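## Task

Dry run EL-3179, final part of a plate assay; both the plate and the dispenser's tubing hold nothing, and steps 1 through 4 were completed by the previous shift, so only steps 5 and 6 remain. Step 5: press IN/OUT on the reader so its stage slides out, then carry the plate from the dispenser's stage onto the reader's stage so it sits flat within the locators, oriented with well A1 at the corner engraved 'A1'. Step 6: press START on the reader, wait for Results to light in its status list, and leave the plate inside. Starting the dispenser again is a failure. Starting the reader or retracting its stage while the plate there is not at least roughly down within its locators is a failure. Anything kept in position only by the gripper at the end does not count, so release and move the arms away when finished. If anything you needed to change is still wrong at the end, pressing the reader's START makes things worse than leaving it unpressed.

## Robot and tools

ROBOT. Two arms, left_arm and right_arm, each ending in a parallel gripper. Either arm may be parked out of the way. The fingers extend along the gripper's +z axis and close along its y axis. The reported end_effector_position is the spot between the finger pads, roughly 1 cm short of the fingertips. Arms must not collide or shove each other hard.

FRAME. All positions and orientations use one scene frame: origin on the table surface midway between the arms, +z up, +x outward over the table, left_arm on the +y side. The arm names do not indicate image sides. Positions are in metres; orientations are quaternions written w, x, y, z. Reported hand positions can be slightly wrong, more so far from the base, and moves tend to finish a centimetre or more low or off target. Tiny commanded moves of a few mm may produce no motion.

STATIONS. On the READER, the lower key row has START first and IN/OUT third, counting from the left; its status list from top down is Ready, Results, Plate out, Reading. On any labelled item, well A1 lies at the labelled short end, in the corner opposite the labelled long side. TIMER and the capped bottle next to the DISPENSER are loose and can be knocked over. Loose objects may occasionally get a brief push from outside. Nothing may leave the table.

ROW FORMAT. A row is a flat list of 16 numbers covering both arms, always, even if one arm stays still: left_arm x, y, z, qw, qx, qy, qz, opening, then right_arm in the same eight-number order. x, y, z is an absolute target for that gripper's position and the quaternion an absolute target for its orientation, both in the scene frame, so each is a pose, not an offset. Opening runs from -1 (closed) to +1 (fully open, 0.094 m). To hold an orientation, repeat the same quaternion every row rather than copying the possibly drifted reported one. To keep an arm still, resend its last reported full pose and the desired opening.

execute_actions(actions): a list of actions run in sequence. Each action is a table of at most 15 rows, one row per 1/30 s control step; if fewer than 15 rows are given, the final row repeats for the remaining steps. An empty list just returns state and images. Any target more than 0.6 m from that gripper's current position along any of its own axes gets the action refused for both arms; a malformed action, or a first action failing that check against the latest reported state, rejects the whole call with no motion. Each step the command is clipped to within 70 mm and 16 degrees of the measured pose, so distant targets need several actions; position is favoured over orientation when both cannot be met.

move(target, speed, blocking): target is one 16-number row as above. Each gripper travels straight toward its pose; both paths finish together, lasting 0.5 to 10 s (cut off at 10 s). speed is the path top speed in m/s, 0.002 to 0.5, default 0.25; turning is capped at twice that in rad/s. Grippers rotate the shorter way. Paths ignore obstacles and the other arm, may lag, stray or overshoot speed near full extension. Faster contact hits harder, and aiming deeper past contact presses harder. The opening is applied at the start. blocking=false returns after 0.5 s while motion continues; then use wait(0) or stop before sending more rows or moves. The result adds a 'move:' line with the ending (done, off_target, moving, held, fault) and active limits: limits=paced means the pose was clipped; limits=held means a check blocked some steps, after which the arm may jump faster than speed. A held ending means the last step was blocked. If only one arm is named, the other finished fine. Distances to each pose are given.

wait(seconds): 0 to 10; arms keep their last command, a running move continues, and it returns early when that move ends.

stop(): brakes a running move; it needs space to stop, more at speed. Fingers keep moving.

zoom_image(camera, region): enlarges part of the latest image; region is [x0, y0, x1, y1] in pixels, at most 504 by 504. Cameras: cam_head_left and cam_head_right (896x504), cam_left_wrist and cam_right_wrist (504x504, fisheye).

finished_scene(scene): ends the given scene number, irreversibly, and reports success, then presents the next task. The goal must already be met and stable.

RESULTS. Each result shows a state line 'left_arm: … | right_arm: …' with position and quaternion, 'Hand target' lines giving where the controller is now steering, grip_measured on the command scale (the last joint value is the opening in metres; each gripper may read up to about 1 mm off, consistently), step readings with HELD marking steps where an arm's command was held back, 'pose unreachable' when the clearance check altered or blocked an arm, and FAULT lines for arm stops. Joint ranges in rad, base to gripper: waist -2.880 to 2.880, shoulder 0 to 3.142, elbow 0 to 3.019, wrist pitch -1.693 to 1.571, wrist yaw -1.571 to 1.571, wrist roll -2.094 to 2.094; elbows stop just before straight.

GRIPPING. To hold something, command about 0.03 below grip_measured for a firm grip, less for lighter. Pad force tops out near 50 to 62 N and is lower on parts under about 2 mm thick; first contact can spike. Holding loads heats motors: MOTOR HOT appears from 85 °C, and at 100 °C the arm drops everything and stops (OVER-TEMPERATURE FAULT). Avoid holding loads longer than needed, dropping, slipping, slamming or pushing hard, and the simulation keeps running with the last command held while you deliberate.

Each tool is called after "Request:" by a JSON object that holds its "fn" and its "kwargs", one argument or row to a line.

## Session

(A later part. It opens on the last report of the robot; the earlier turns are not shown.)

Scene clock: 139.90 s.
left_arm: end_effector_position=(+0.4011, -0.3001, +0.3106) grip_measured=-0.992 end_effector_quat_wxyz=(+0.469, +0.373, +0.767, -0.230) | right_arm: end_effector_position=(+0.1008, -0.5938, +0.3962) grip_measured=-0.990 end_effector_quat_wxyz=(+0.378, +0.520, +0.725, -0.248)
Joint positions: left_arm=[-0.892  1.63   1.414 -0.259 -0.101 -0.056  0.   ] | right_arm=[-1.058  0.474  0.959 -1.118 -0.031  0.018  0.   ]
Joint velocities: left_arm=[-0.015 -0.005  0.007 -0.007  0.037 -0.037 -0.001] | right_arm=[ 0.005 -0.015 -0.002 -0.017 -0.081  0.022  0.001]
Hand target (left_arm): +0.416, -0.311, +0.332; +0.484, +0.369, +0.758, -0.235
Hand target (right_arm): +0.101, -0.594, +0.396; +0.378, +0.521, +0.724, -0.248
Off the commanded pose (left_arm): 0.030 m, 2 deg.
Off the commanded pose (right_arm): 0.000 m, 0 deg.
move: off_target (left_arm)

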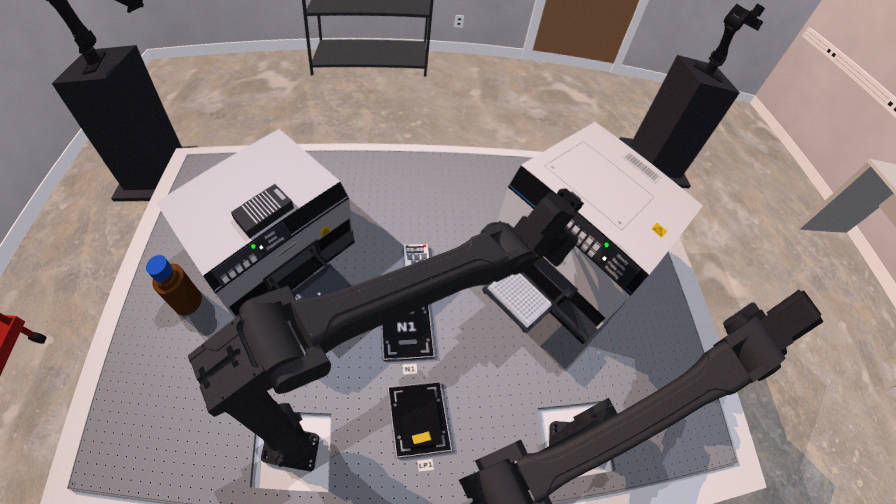

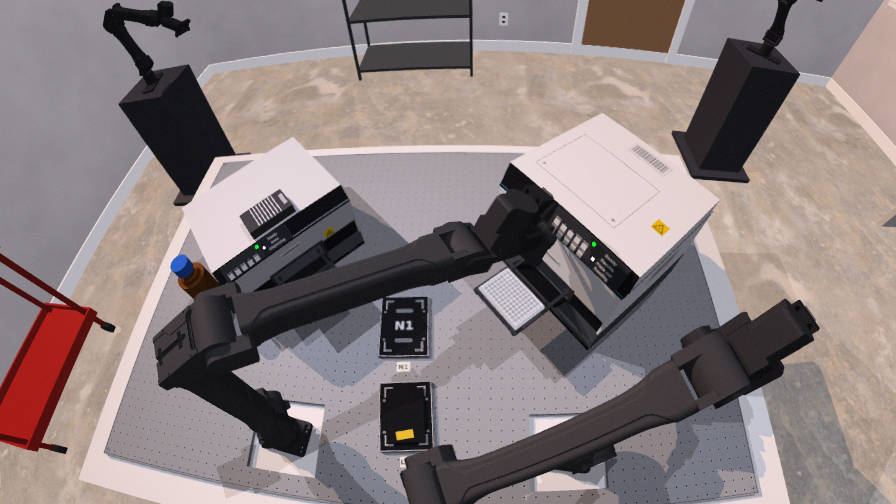

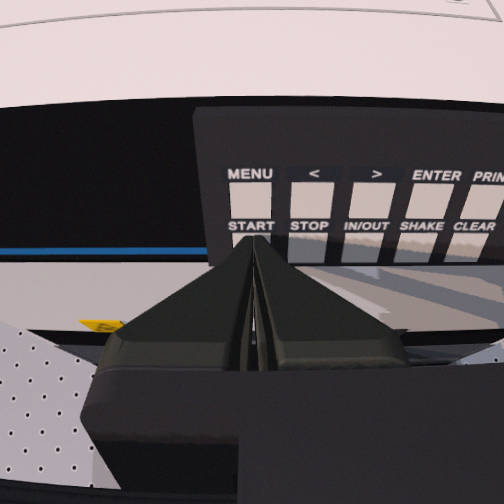

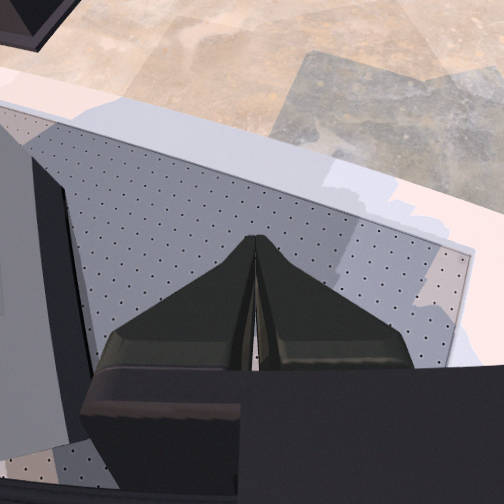

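Request:
{"fn": "execute_actions", "kwargs": {
  "actions": [
    [[0.421,-0.318,0.326,0.483,0.369,0.758,-0.235,-1,0.1008,-0.5938,0.3962,0.378,0.521,0.724,-0.248,-1]]
  ]
}}

Scene clock: 141.53 s.
left_arm: end_effector_position=(+0.4018, -0.3011, +0.3100) grip_measured=-0.992 end_effector_quat_wxyz=(+0.468, +0.373, +0.767, -0.230) | right_arm: end_effector_position=(+0.1008, -0.5938, +0.3962) grip_measured=-0.990 end_effector_quat_wxyz=(+0.378, +0.520, +0.725, -0.248)
Joint positions: left_arm=[-0.891  1.633  1.417 -0.259 -0.1   -0.055  0.   ] | right_arm=[-1.058  0.474  0.959 -1.118 -0.031  0.018  0.   ]
Joint velocities: left_arm=[ 0.005 -0.015 -0.012  0.007  0.022  0.022 -0.001] | right_arm=[-0.005  0.005 -0.012  0.007  0.007 -0.066 -0.   ]
Hand target (left_arm): +0.420, -0.316, +0.326; +0.484, +0.369, +0.758, -0.235
Hand target (right_arm): +0.101, -0.594, +0.396; +0.378, +0.521, +0.724, -0.248
Off the commanded pose (left_arm): 0.030 m, 2 deg.
Off the commanded pose (right_arm): 0.000 m, 0 deg.
Step readings (end_effector_position):
0: left_arm (+0.4011, -0.3001, +0.3106) | right_arm (+0.1008, -0.5938, +0.3962)
1: left_arm (+0.4014, -0.3003, +0.3100) | right_arm (+0.1008, -0.5938, +0.3962)
2: left_arm (+0.4017, -0.3009, +0.3101) | right_arm (+0.1008, -0.5938, +0.3962)
4: left_arm (+0.4018, -0.3011, +0.3100) | right_arm (+0.1008, -0.5938, +0.3962)
8: left_arm (+0.4018, -0.3011, +0.3100) | right_arm (+0.1008, -0.5938, +0.3962)
15: end_effector_position above

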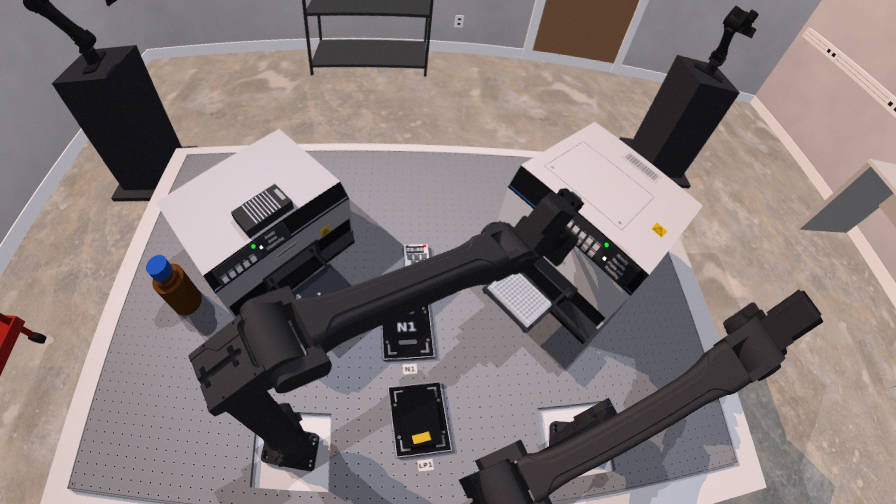

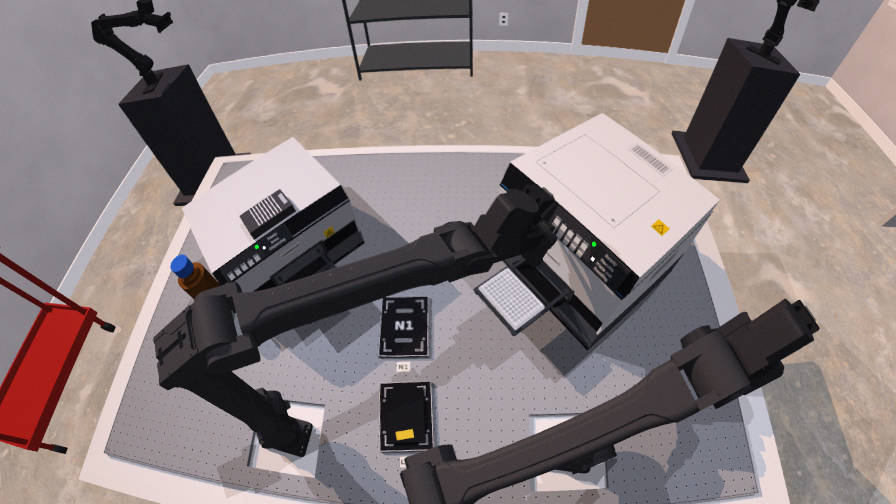

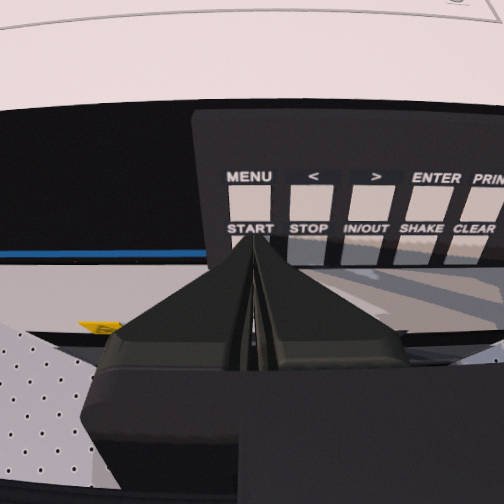

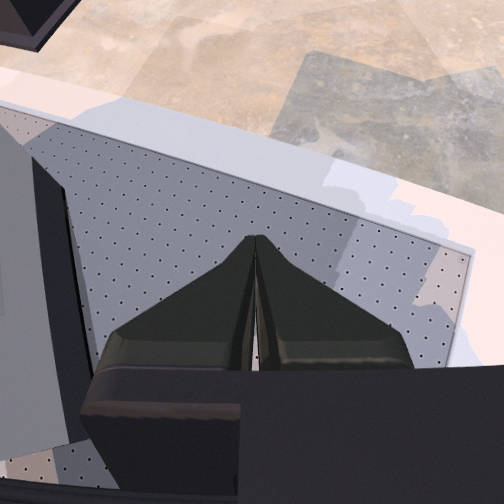

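Request:
{"fn": "wait", "kwargs": {
  "seconds": 0.5
}}

Scene clock: 143.07 s.
left_arm: end_effector_position=(+0.4018, -0.3011, +0.3100) grip_measured=-0.992 end_effector_quat_wxyz=(+0.468, +0.373, +0.767, -0.230) | right_arm: end_effector_position=(+0.1008, -0.5938, +0.3962) grip_measured=-0.990 end_effector_quat_wxyz=(+0.378, +0.520, +0.725, -0.248)
Joint positions: left_arm=[-0.891  1.633  1.417 -0.259 -0.1   -0.055  0.   ] | right_arm=[-1.058  0.474  0.959 -1.118 -0.031  0.018  0.   ]
Joint velocities: left_arm=[-0.015  0.005 -0.012 -0.002 -0.022 -0.022 -0.001] | right_arm=[ 0.005 -0.005 -0.002 -0.012 -0.022  0.051 -0.   ]
Hand target (left_arm): +0.420, -0.316, +0.326; +0.484, +0.369, +0.758, -0.235
Hand target (right_arm): +0.101, -0.594, +0.396; +0.378, +0.521, +0.724, -0.248
Off the commanded pose (left_arm): 0.030 m, 2 deg.
Off the commanded pose (right_arm): 0.000 m, 0 deg.
wait: 0.50 s; at rest from the start

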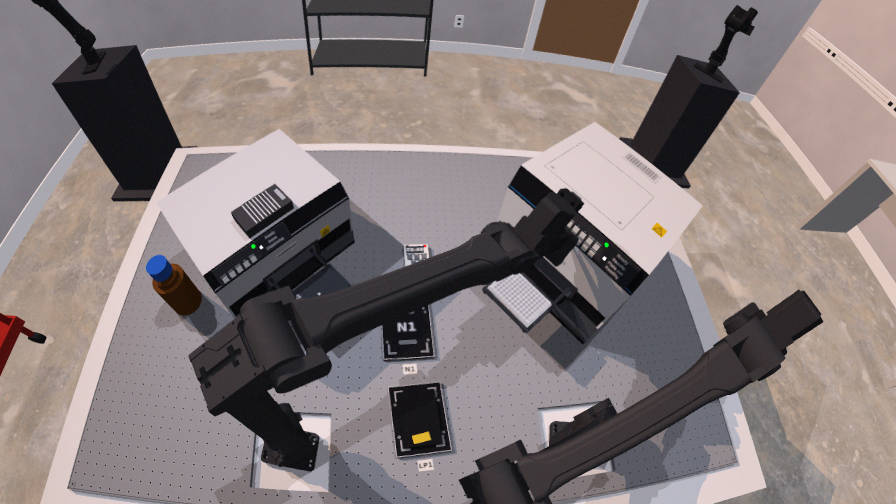

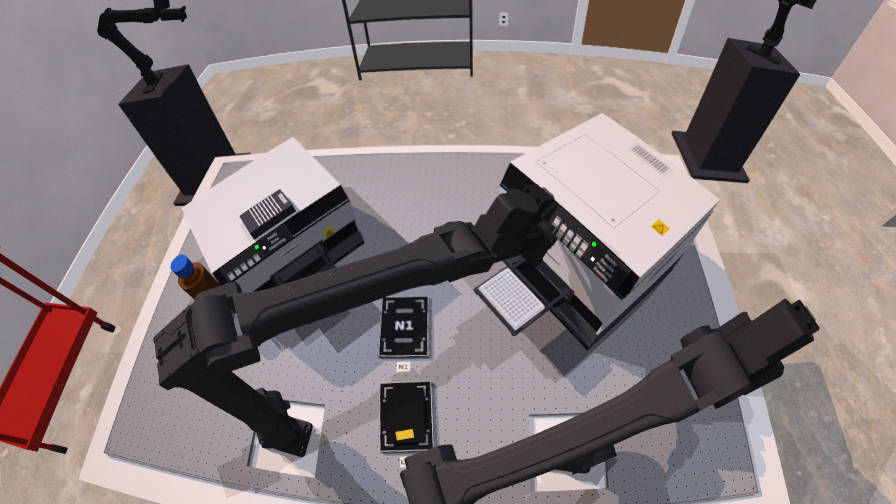

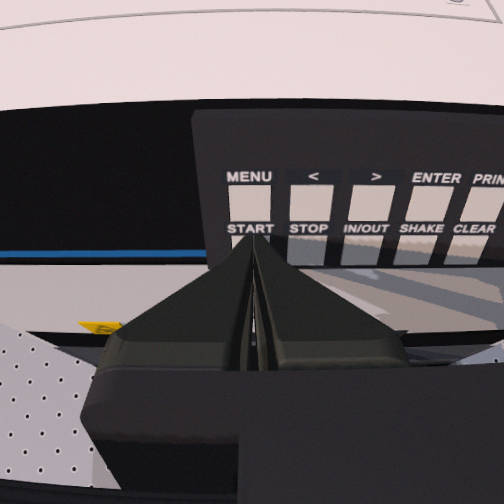

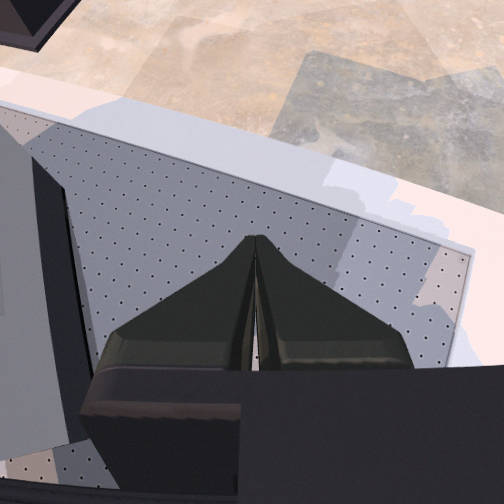

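Not registered yet; pressing a bit more firmly.

Request:
{"fn": "execute_actions", "kwargs": {
  "actions": [
    [[0.427,-0.326,0.318,0.483,0.369,0.758,-0.235,-1,0.1008,-0.5938,0.3962,0.378,0.521,0.724,-0.248,-1]]
  ]
}}

Scene clock: 144.70 s.
left_arm: end_effector_position=(+0.4020, -0.3014, +0.3100) grip_measured=-0.992 end_effector_quat_wxyz=(+0.469, +0.373, +0.767, -0.230) | right_arm: end_effector_position=(+0.1008, -0.5938, +0.3962) grip_measured=-0.990 end_effector_quat_wxyz=(+0.378, +0.520, +0.725, -0.248)
Joint positions: left_arm=[-0.891  1.634  1.417 -0.259 -0.1   -0.055  0.   ] | right_arm=[-1.058  0.474  0.959 -1.118 -0.031  0.018  0.   ]
Joint velocities: left_arm=[-0.005 -0.015  0.007 -0.017  0.051  0.051 -0.   ] | right_arm=[-0.015 -0.015 -0.017 -0.017  0.007 -0.066 -0.001]
Hand target (left_arm): +0.425, -0.323, +0.317; +0.484, +0.369, +0.758, -0.235
Hand target (right_arm): +0.101, -0.594, +0.396; +0.378, +0.521, +0.724, -0.248
Off the commanded pose (left_arm): 0.036 m, 2 deg.
Off the commanded pose (right_arm): 0.000 m, 0 deg.
Step readings (end_effector_position):
0: left_arm (+0.4018, -0.3011, +0.3100) | right_arm (+0.1008, -0.5938, +0.3962)
1: left_arm (+0.4020, -0.3014, +0.3100) | right_arm (+0.1008, -0.5938, +0.3962)
2: left_arm (+0.4020, -0.3014, +0.3100) | right_arm (+0.1008, -0.5938, +0.3962)
4: left_arm (+0.4020, -0.3014, +0.3100) | right_arm (+0.1008, -0.5938, +0.3962)
8: left_arm (+0.4020, -0.3014, +0.3100) | right_arm (+0.1008, -0.5938, +0.3962)
15: end_effector_position above

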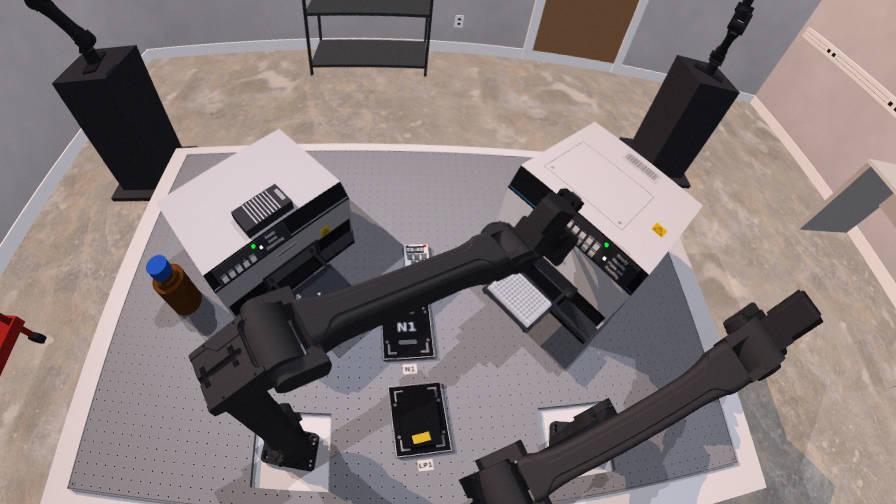

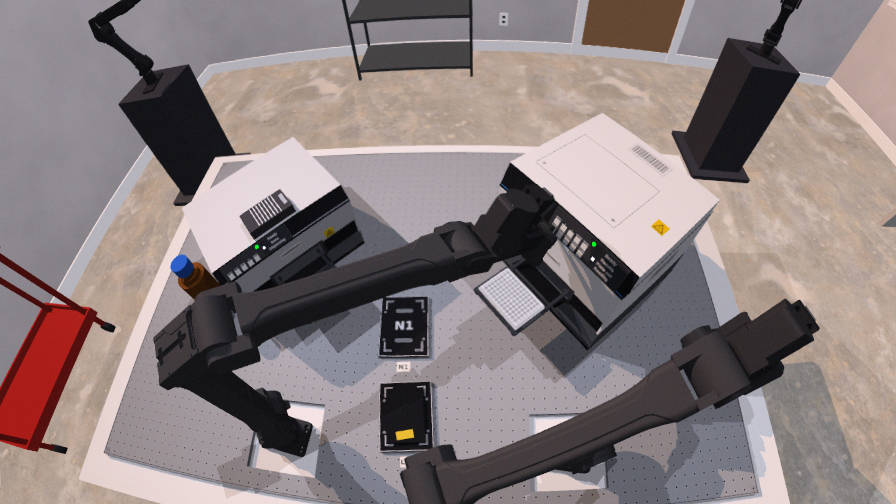

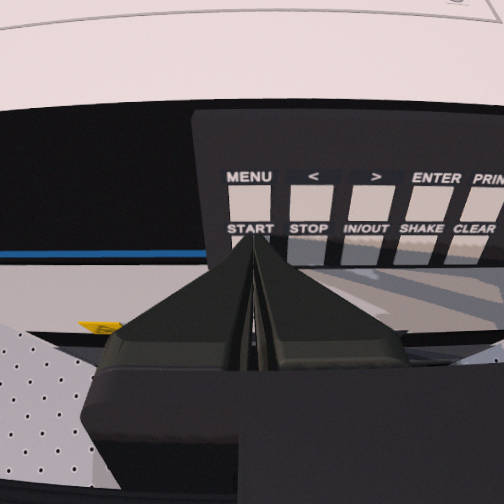

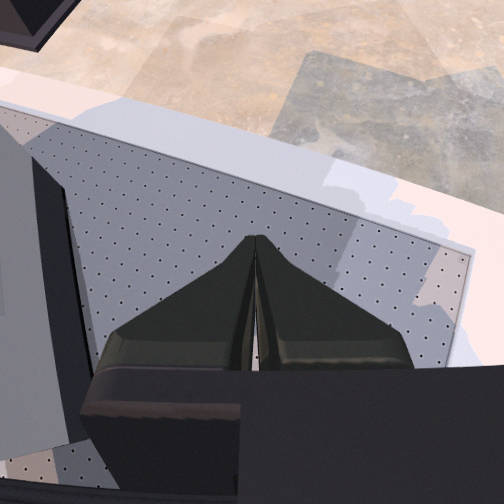

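Request:
{"fn": "move", "kwargs": {
  "target": [0.385,-0.278,0.325,0.483,0.369,0.758,-0.235,-1,0.1008,-0.5938,0.3962,0.378,0.521,0.724,-0.248,-1],
  "speed": 0.1
}}

Request:
{"fn": "zoom_image", "kwargs": {
  "camera": "cam_head_right",
  "region": [490, 180, 650, 310]
}}

Scene clock: 148.50 s.
left_arm: end_effector_position=(+0.3885, -0.2774, +0.3319) grip_measured=-0.992 end_effector_quat_wxyz=(+0.482, +0.367, +0.760, -0.236) | right_arm: end_effector_position=(+0.1008, -0.5938, +0.3962) grip_measured=-0.990 end_effector_quat_wxyz=(+0.378, +0.520, +0.725, -0.248)
Joint positions: left_arm=[-0.891  1.547  1.351 -0.243 -0.105 -0.055  0.   ] | right_arm=[-1.058  0.474  0.959 -1.118 -0.031  0.018  0.   ]
Joint velocities: left_arm=[-0.015  0.005 -0.012  0.002 -0.022  0.081 -0.   ] | right_arm=[ 0.005 -0.005 -0.002  0.007  0.037 -0.037 -0.   ]
Hand target (left_arm): +0.385, -0.278, +0.325; +0.483, +0.369, +0.758, -0.235
Hand target (right_arm): +0.101, -0.594, +0.396; +0.378, +0.521, +0.724, -0.248
Off the commanded pose (left_arm): 0.008 m, 0 deg.
Off the commanded pose (right_arm): 0.000 m, 0 deg.
move: done

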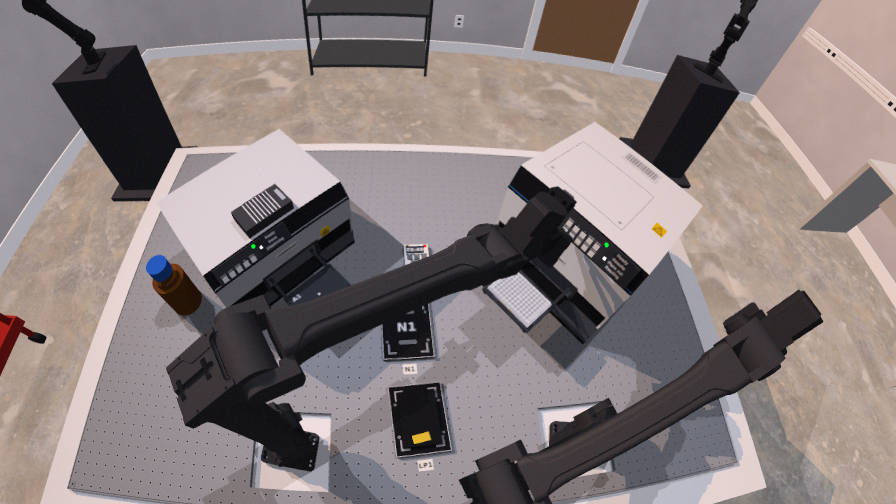

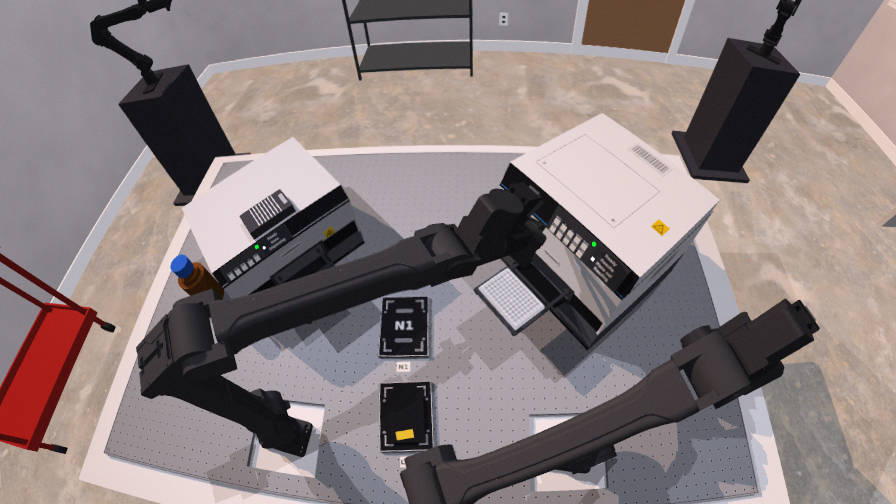

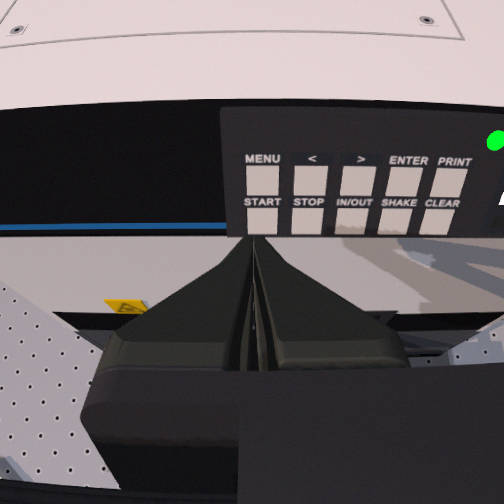

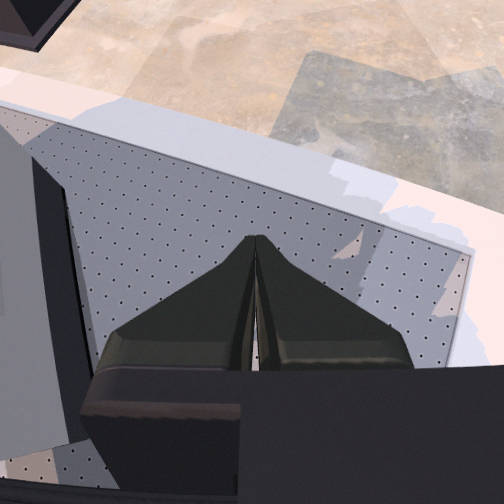

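Region (490, 180, 650, 310) of cam_head_right's 896x504 image, scaled by 3.150, with more detail than that image has; it fills the top 410 rows of this view, and the rest is white.

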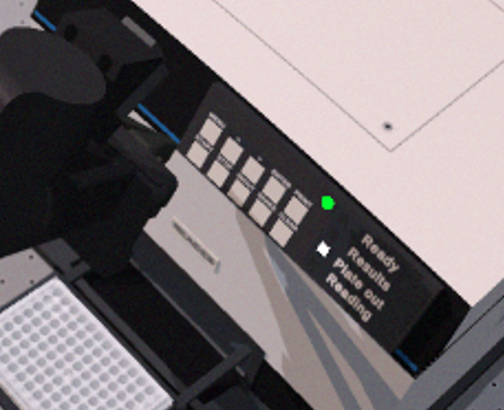

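Request:
{"fn": "move", "kwargs": {
  "target": [0.407,-0.301,0.335,0.483,0.369,0.758,-0.235,-1,0.1008,-0.5938,0.3962,0.378,0.521,0.724,-0.248,-1],
  "speed": 0.08
}}

Request:
{"fn": "move", "kwargs": {
  "target": [0.421,-0.318,0.325,0.483,0.369,0.758,-0.235,-1,0.1008,-0.5938,0.3962,0.378,0.521,0.724,-0.248,-1],
  "speed": 0.04
}}

Scene clock: 151.30 s.
left_arm: end_effector_position=(+0.3948, -0.2882, +0.3071) grip_measured=-0.992 end_effector_quat_wxyz=(+0.468, +0.373, +0.768, -0.228) | right_arm: end_effector_position=(+0.1008, -0.5938, +0.3962) grip_measured=-0.990 end_effector_quat_wxyz=(+0.378, +0.520, +0.725, -0.248)
Joint positions: left_arm=[-0.891  1.598  1.368 -0.249 -0.104 -0.055  0.   ] | right_arm=[-1.058  0.474  0.959 -1.118 -0.031  0.018  0.   ]
Joint velocities: left_arm=[-0.015  0.005  0.012 -0.012  0.037  0.022 -0.   ] | right_arm=[-0.005 -0.005  0.007 -0.002 -0.007 -0.081 -0.   ]
Hand target (left_arm): +0.406, -0.299, +0.335; +0.484, +0.369, +0.758, -0.235
Hand target (right_arm): +0.101, -0.594, +0.396; +0.378, +0.521, +0.724, -0.248
Off the commanded pose (left_arm): 0.033 m, 2 deg.
Off the commanded pose (right_arm): 0.000 m, 0 deg.
move: off_target (left_arm)

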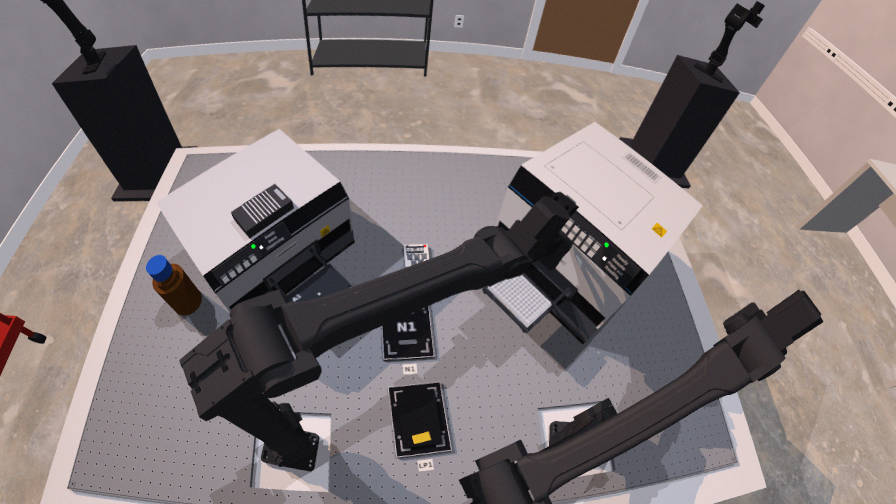

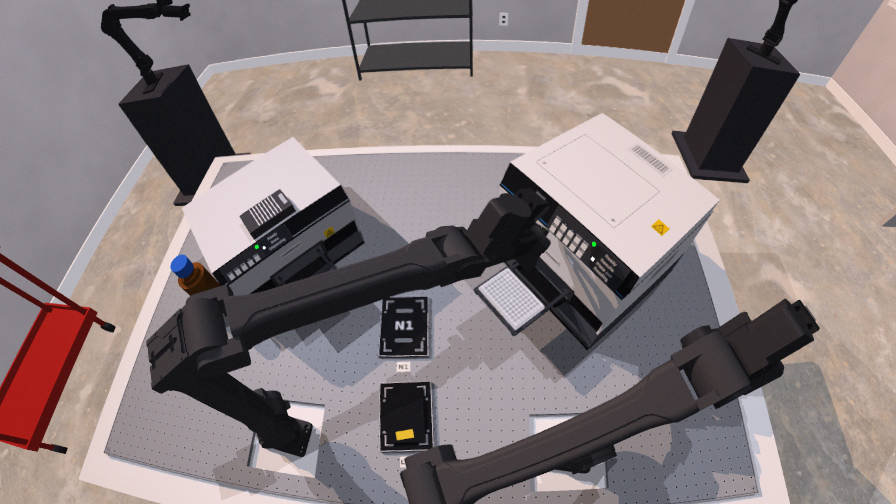

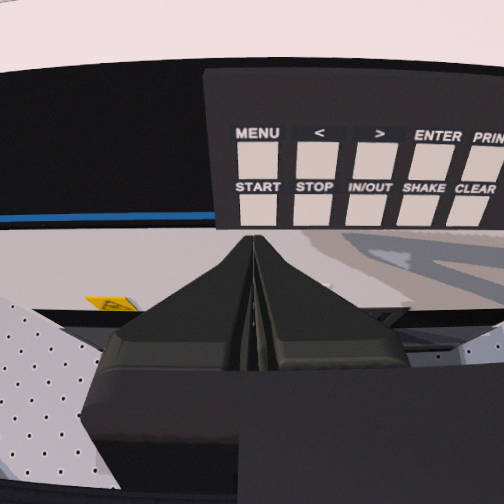

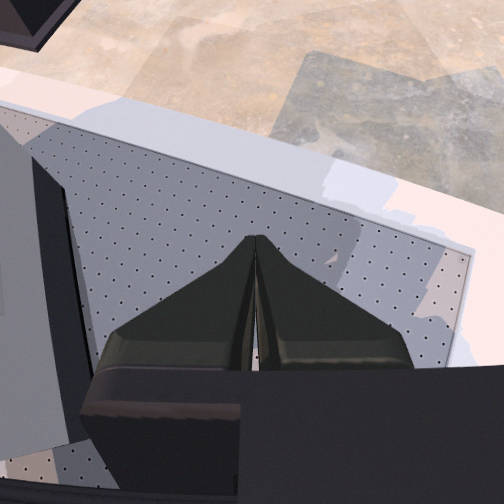

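Scene clock: 152.73 s.
left_arm: end_effector_position=(+0.4012, -0.3002, +0.2906) grip_measured=-0.992 end_effector_quat_wxyz=(+0.459, +0.377, +0.772, -0.224) | right_arm: end_effector_position=(+0.1008, -0.5938, +0.3962) grip_measured=-0.990 end_effector_quat_wxyz=(+0.378, +0.520, +0.725, -0.248)
Joint positions: left_arm=[-0.891  1.646  1.395 -0.249 -0.099 -0.055  0.   ] | right_arm=[-1.058  0.474  0.959 -1.118 -0.031  0.018  0.   ]
Joint velocities: left_arm=[ 0.005 -0.015 -0.007 -0.007 -0.037 -0.037 -0.   ] | right_arm=[ 0.005  0.005  0.012 -0.002  0.037  0.051 -0.001]
Hand target (left_arm): +0.419, -0.314, +0.325; +0.484, +0.369, +0.758, -0.235
Hand target (right_arm): +0.101, -0.594, +0.396; +0.378, +0.521, +0.724, -0.248
Off the commanded pose (left_arm): 0.043 m, 4 deg.
Off the commanded pose (right_arm): 0.000 m, 0 deg.
move: off_target (left_arm)

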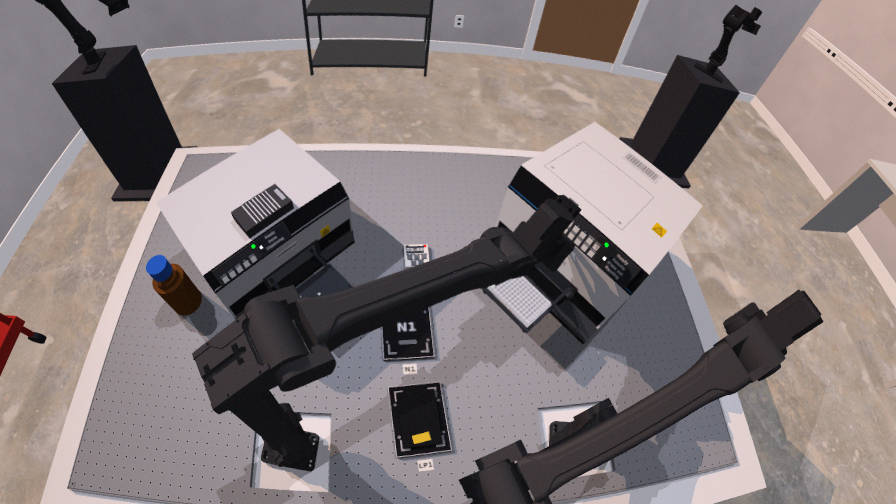

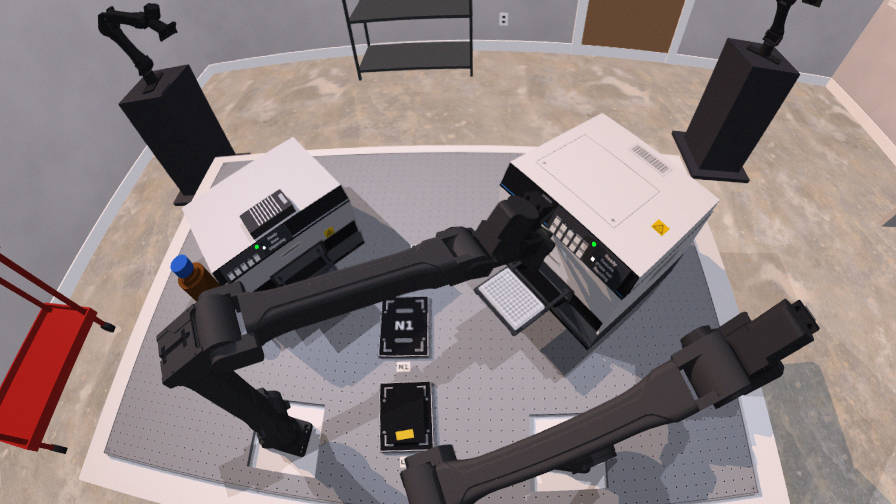

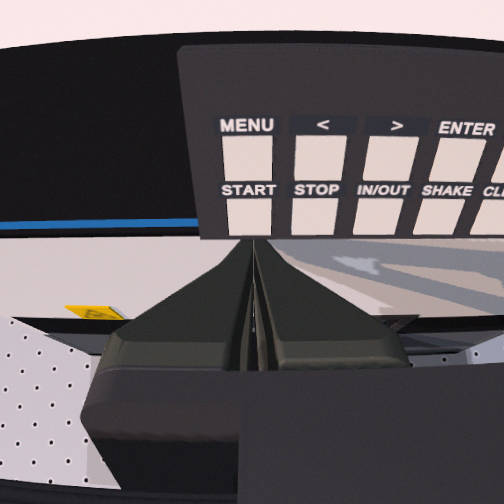

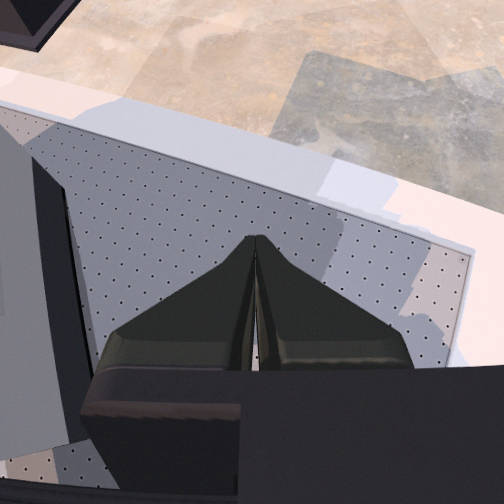

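Request:
{"fn": "move", "kwargs": {
  "target": [0.375,-0.262,0.283,0.47,0.373,0.767,-0.23,-1,0.1008,-0.5938,0.3962,0.378,0.521,0.724,-0.248,-1],
  "speed": 0.08
}}

Request:
{"fn": "move", "kwargs": {
  "target": [0.402,-0.295,0.345,0.344,0.405,0.831,-0.168,-1,0.1008,-0.5938,0.3962,0.378,0.521,0.724,-0.248,-1],
  "speed": 0.15
}}

Scene clock: 156.70 s.
left_arm: end_effector_position=(+0.3787, -0.2628, +0.2859) grip_measured=-0.992 end_effector_quat_wxyz=(+0.467, +0.374, +0.768, -0.228) | right_arm: end_effector_position=(+0.1008, -0.5938, +0.3962) grip_measured=-0.990 end_effector_quat_wxyz=(+0.378, +0.520, +0.725, -0.248)
Joint positions: left_arm=[-0.891  1.537  1.239 -0.183 -0.101 -0.055  0.   ] | right_arm=[-1.058  0.474  0.959 -1.118 -0.031  0.018  0.   ]
Joint velocities: left_arm=[-0.005 -0.005 -0.007 -0.002 -0.022  0.007 -0.   ] | right_arm=[-0.015 -0.015 -0.012  0.002  0.007 -0.022  0.001]
Hand target (left_arm): +0.375, -0.262, +0.283; +0.470, +0.373, +0.766, -0.230
Hand target (right_arm): +0.101, -0.594, +0.396; +0.378, +0.521, +0.724, -0.248
Off the commanded pose (left_arm): 0.005 m, 0 deg.
Off the commanded pose (right_arm): 0.000 m, 0 deg.
move: done

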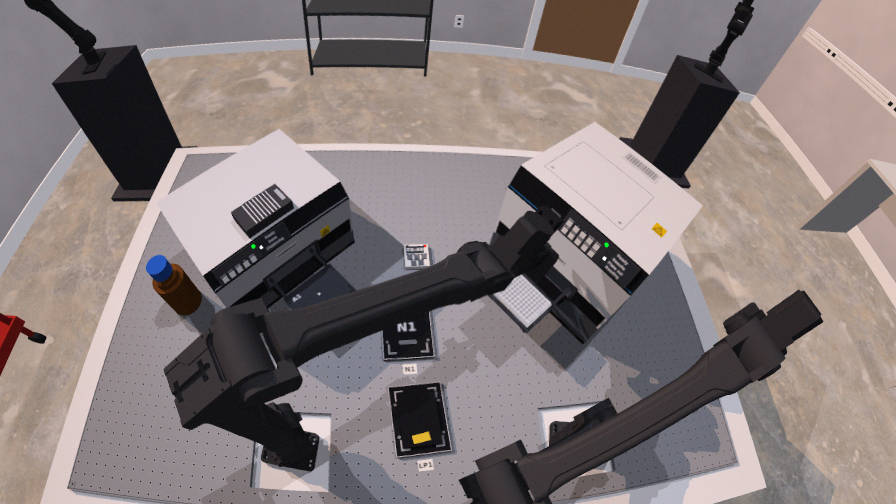

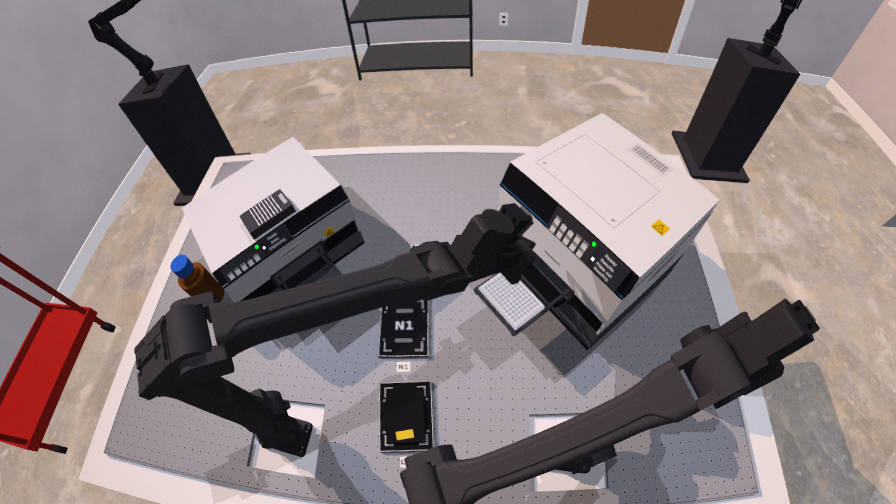

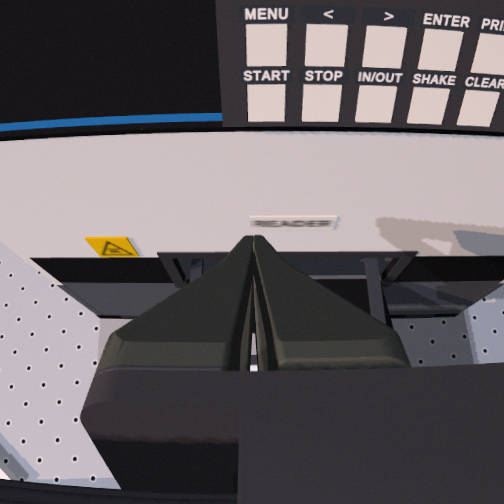

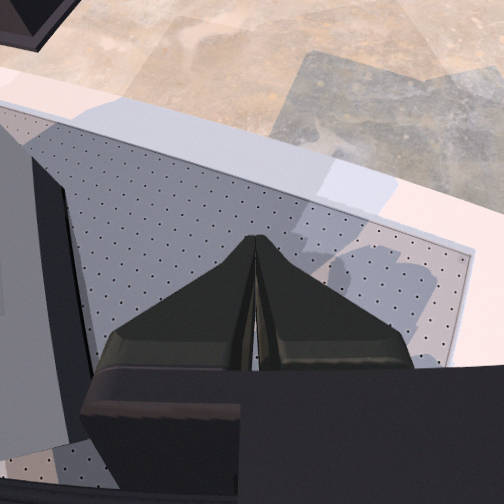

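Scene clock: 158.17 s.
left_arm: end_effector_position=(+0.3878, -0.2845, +0.3273) grip_measured=-0.992 end_effector_quat_wxyz=(+0.335, +0.414, +0.832, -0.159) | right_arm: end_effector_position=(+0.1008, -0.5938, +0.3962) grip_measured=-0.990 end_effector_quat_wxyz=(+0.378, +0.520, +0.725, -0.248)
Joint positions: left_arm=[-0.891  1.685  1.703 -0.832 -0.08  -0.067  0.   ] | right_arm=[-1.058  0.474  0.959 -1.118 -0.031  0.018  0.   ]
Joint velocities: left_arm=[-0.005  0.005 -0.007 -0.012 -0.022  0.037 -0.   ] | right_arm=[-0.015 -0.005  0.012 -0.017  0.125 -0.037 -0.001]
Hand target (left_arm): +0.401, -0.293, +0.344; +0.344, +0.402, +0.831, -0.168
Hand target (right_arm): +0.101, -0.594, +0.396; +0.378, +0.521, +0.724, -0.248
Off the commanded pose (left_arm): 0.025 m, 2 deg.
Off the commanded pose (right_arm): 0.000 m, 0 deg.
move: off_target (left_arm)

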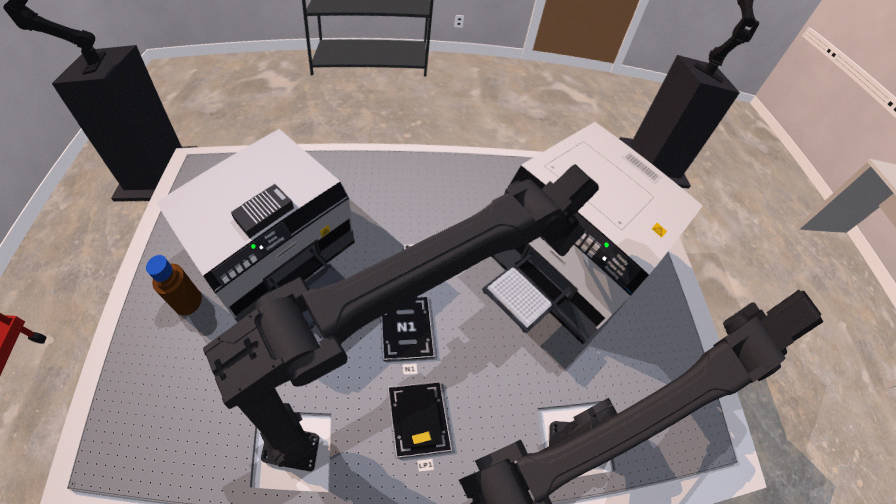

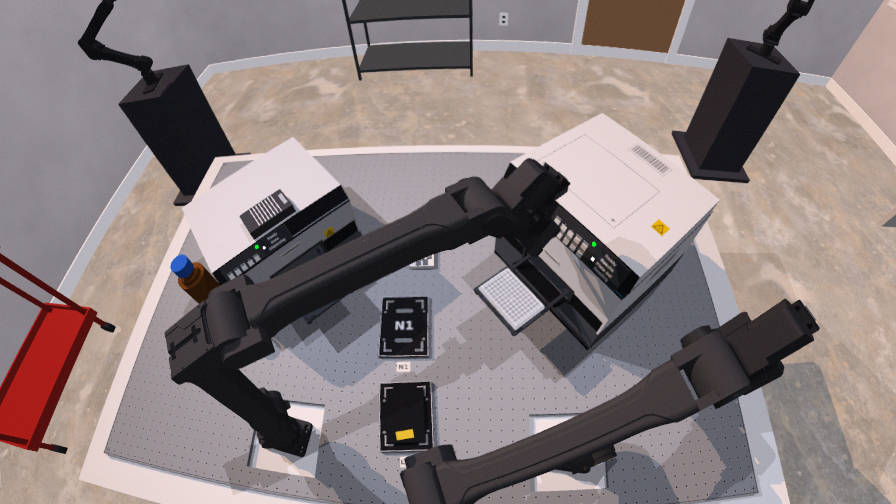

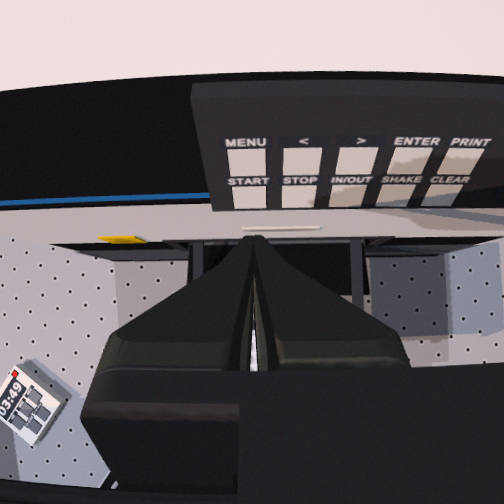

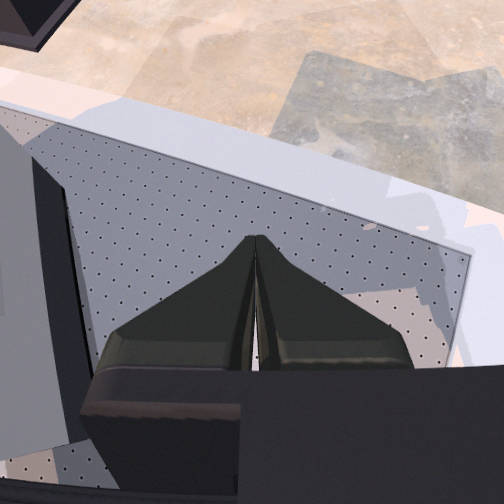

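Request:
{"fn": "execute_actions", "kwargs": {
  "actions": [
    [[0.412,-0.306,0.337,0.344,0.405,0.831,-0.168,-1,0.1008,-0.5938,0.3962,0.378,0.521,0.724,-0.248,-1]]
  ]
}}

Scene clock: 160.43 s.
left_arm: end_effector_position=(+0.3985, -0.2961, +0.3168) grip_measured=-0.992 end_effector_quat_wxyz=(+0.330, +0.413, +0.834, -0.159) | right_arm: end_effector_position=(+0.1008, -0.5938, +0.3962) grip_measured=-0.990 end_effector_quat_wxyz=(+0.378, +0.520, +0.725, -0.248)
Joint positions: left_arm=[-0.885  1.732  1.741 -0.832 -0.074 -0.067  0.   ] | right_arm=[-1.058  0.474  0.959 -1.118 -0.031  0.018  0.   ]
Joint velocities: left_arm=[ 0.005 -0.005 -0.002 -0.012 -0.022 -0.066 -0.   ] | right_arm=[-0.005  0.005 -0.002 -0.007  0.066 -0.022 -0.001]
Hand target (left_arm): +0.411, -0.305, +0.337; +0.344, +0.405, +0.830, -0.168
Hand target (right_arm): +0.101, -0.594, +0.396; +0.378, +0.521, +0.724, -0.248
Off the commanded pose (left_arm): 0.026 m, 2 deg.
Off the commanded pose (right_arm): 0.000 m, 0 deg.
Step readings (end_effector_position):
0: left_arm (+0.3878, -0.2845, +0.3273) | right_arm (+0.1008, -0.5938, +0.3962)
1: left_arm (+0.3880, -0.2855, +0.3274) | right_arm (+0.1008, -0.5938, +0.3962)
2: left_arm (+0.3892, -0.2877, +0.3284) | right_arm (+0.1008, -0.5938, +0.3962)
4: left_arm (+0.3930, -0.2921, +0.3285) | right_arm (+0.1008, -0.5938, +0.3962)
8: left_arm (+0.3971, -0.2952, +0.3220) | right_arm (+0.1008, -0.5938, +0.3962)
15: end_effector_position above

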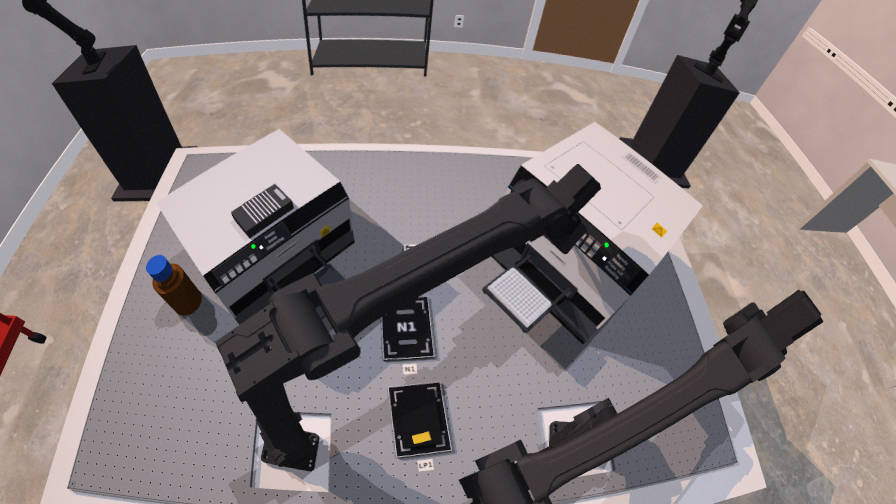

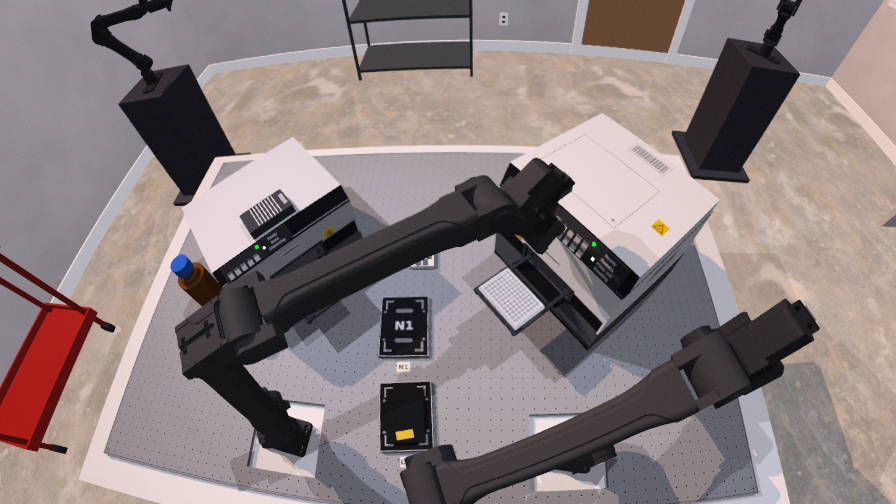

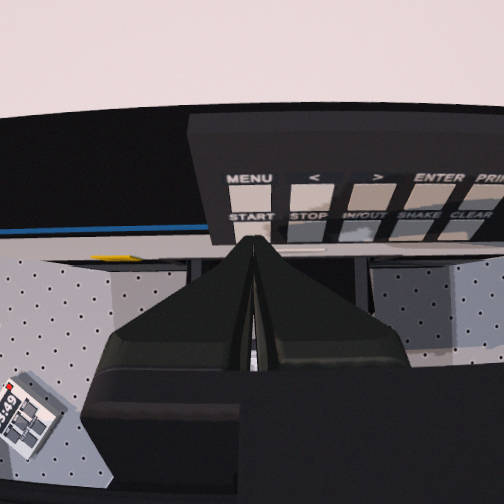

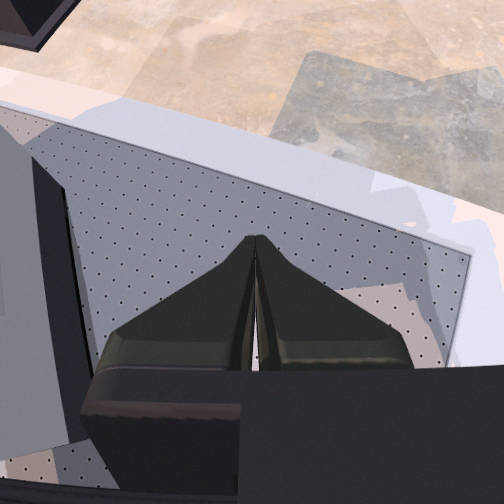

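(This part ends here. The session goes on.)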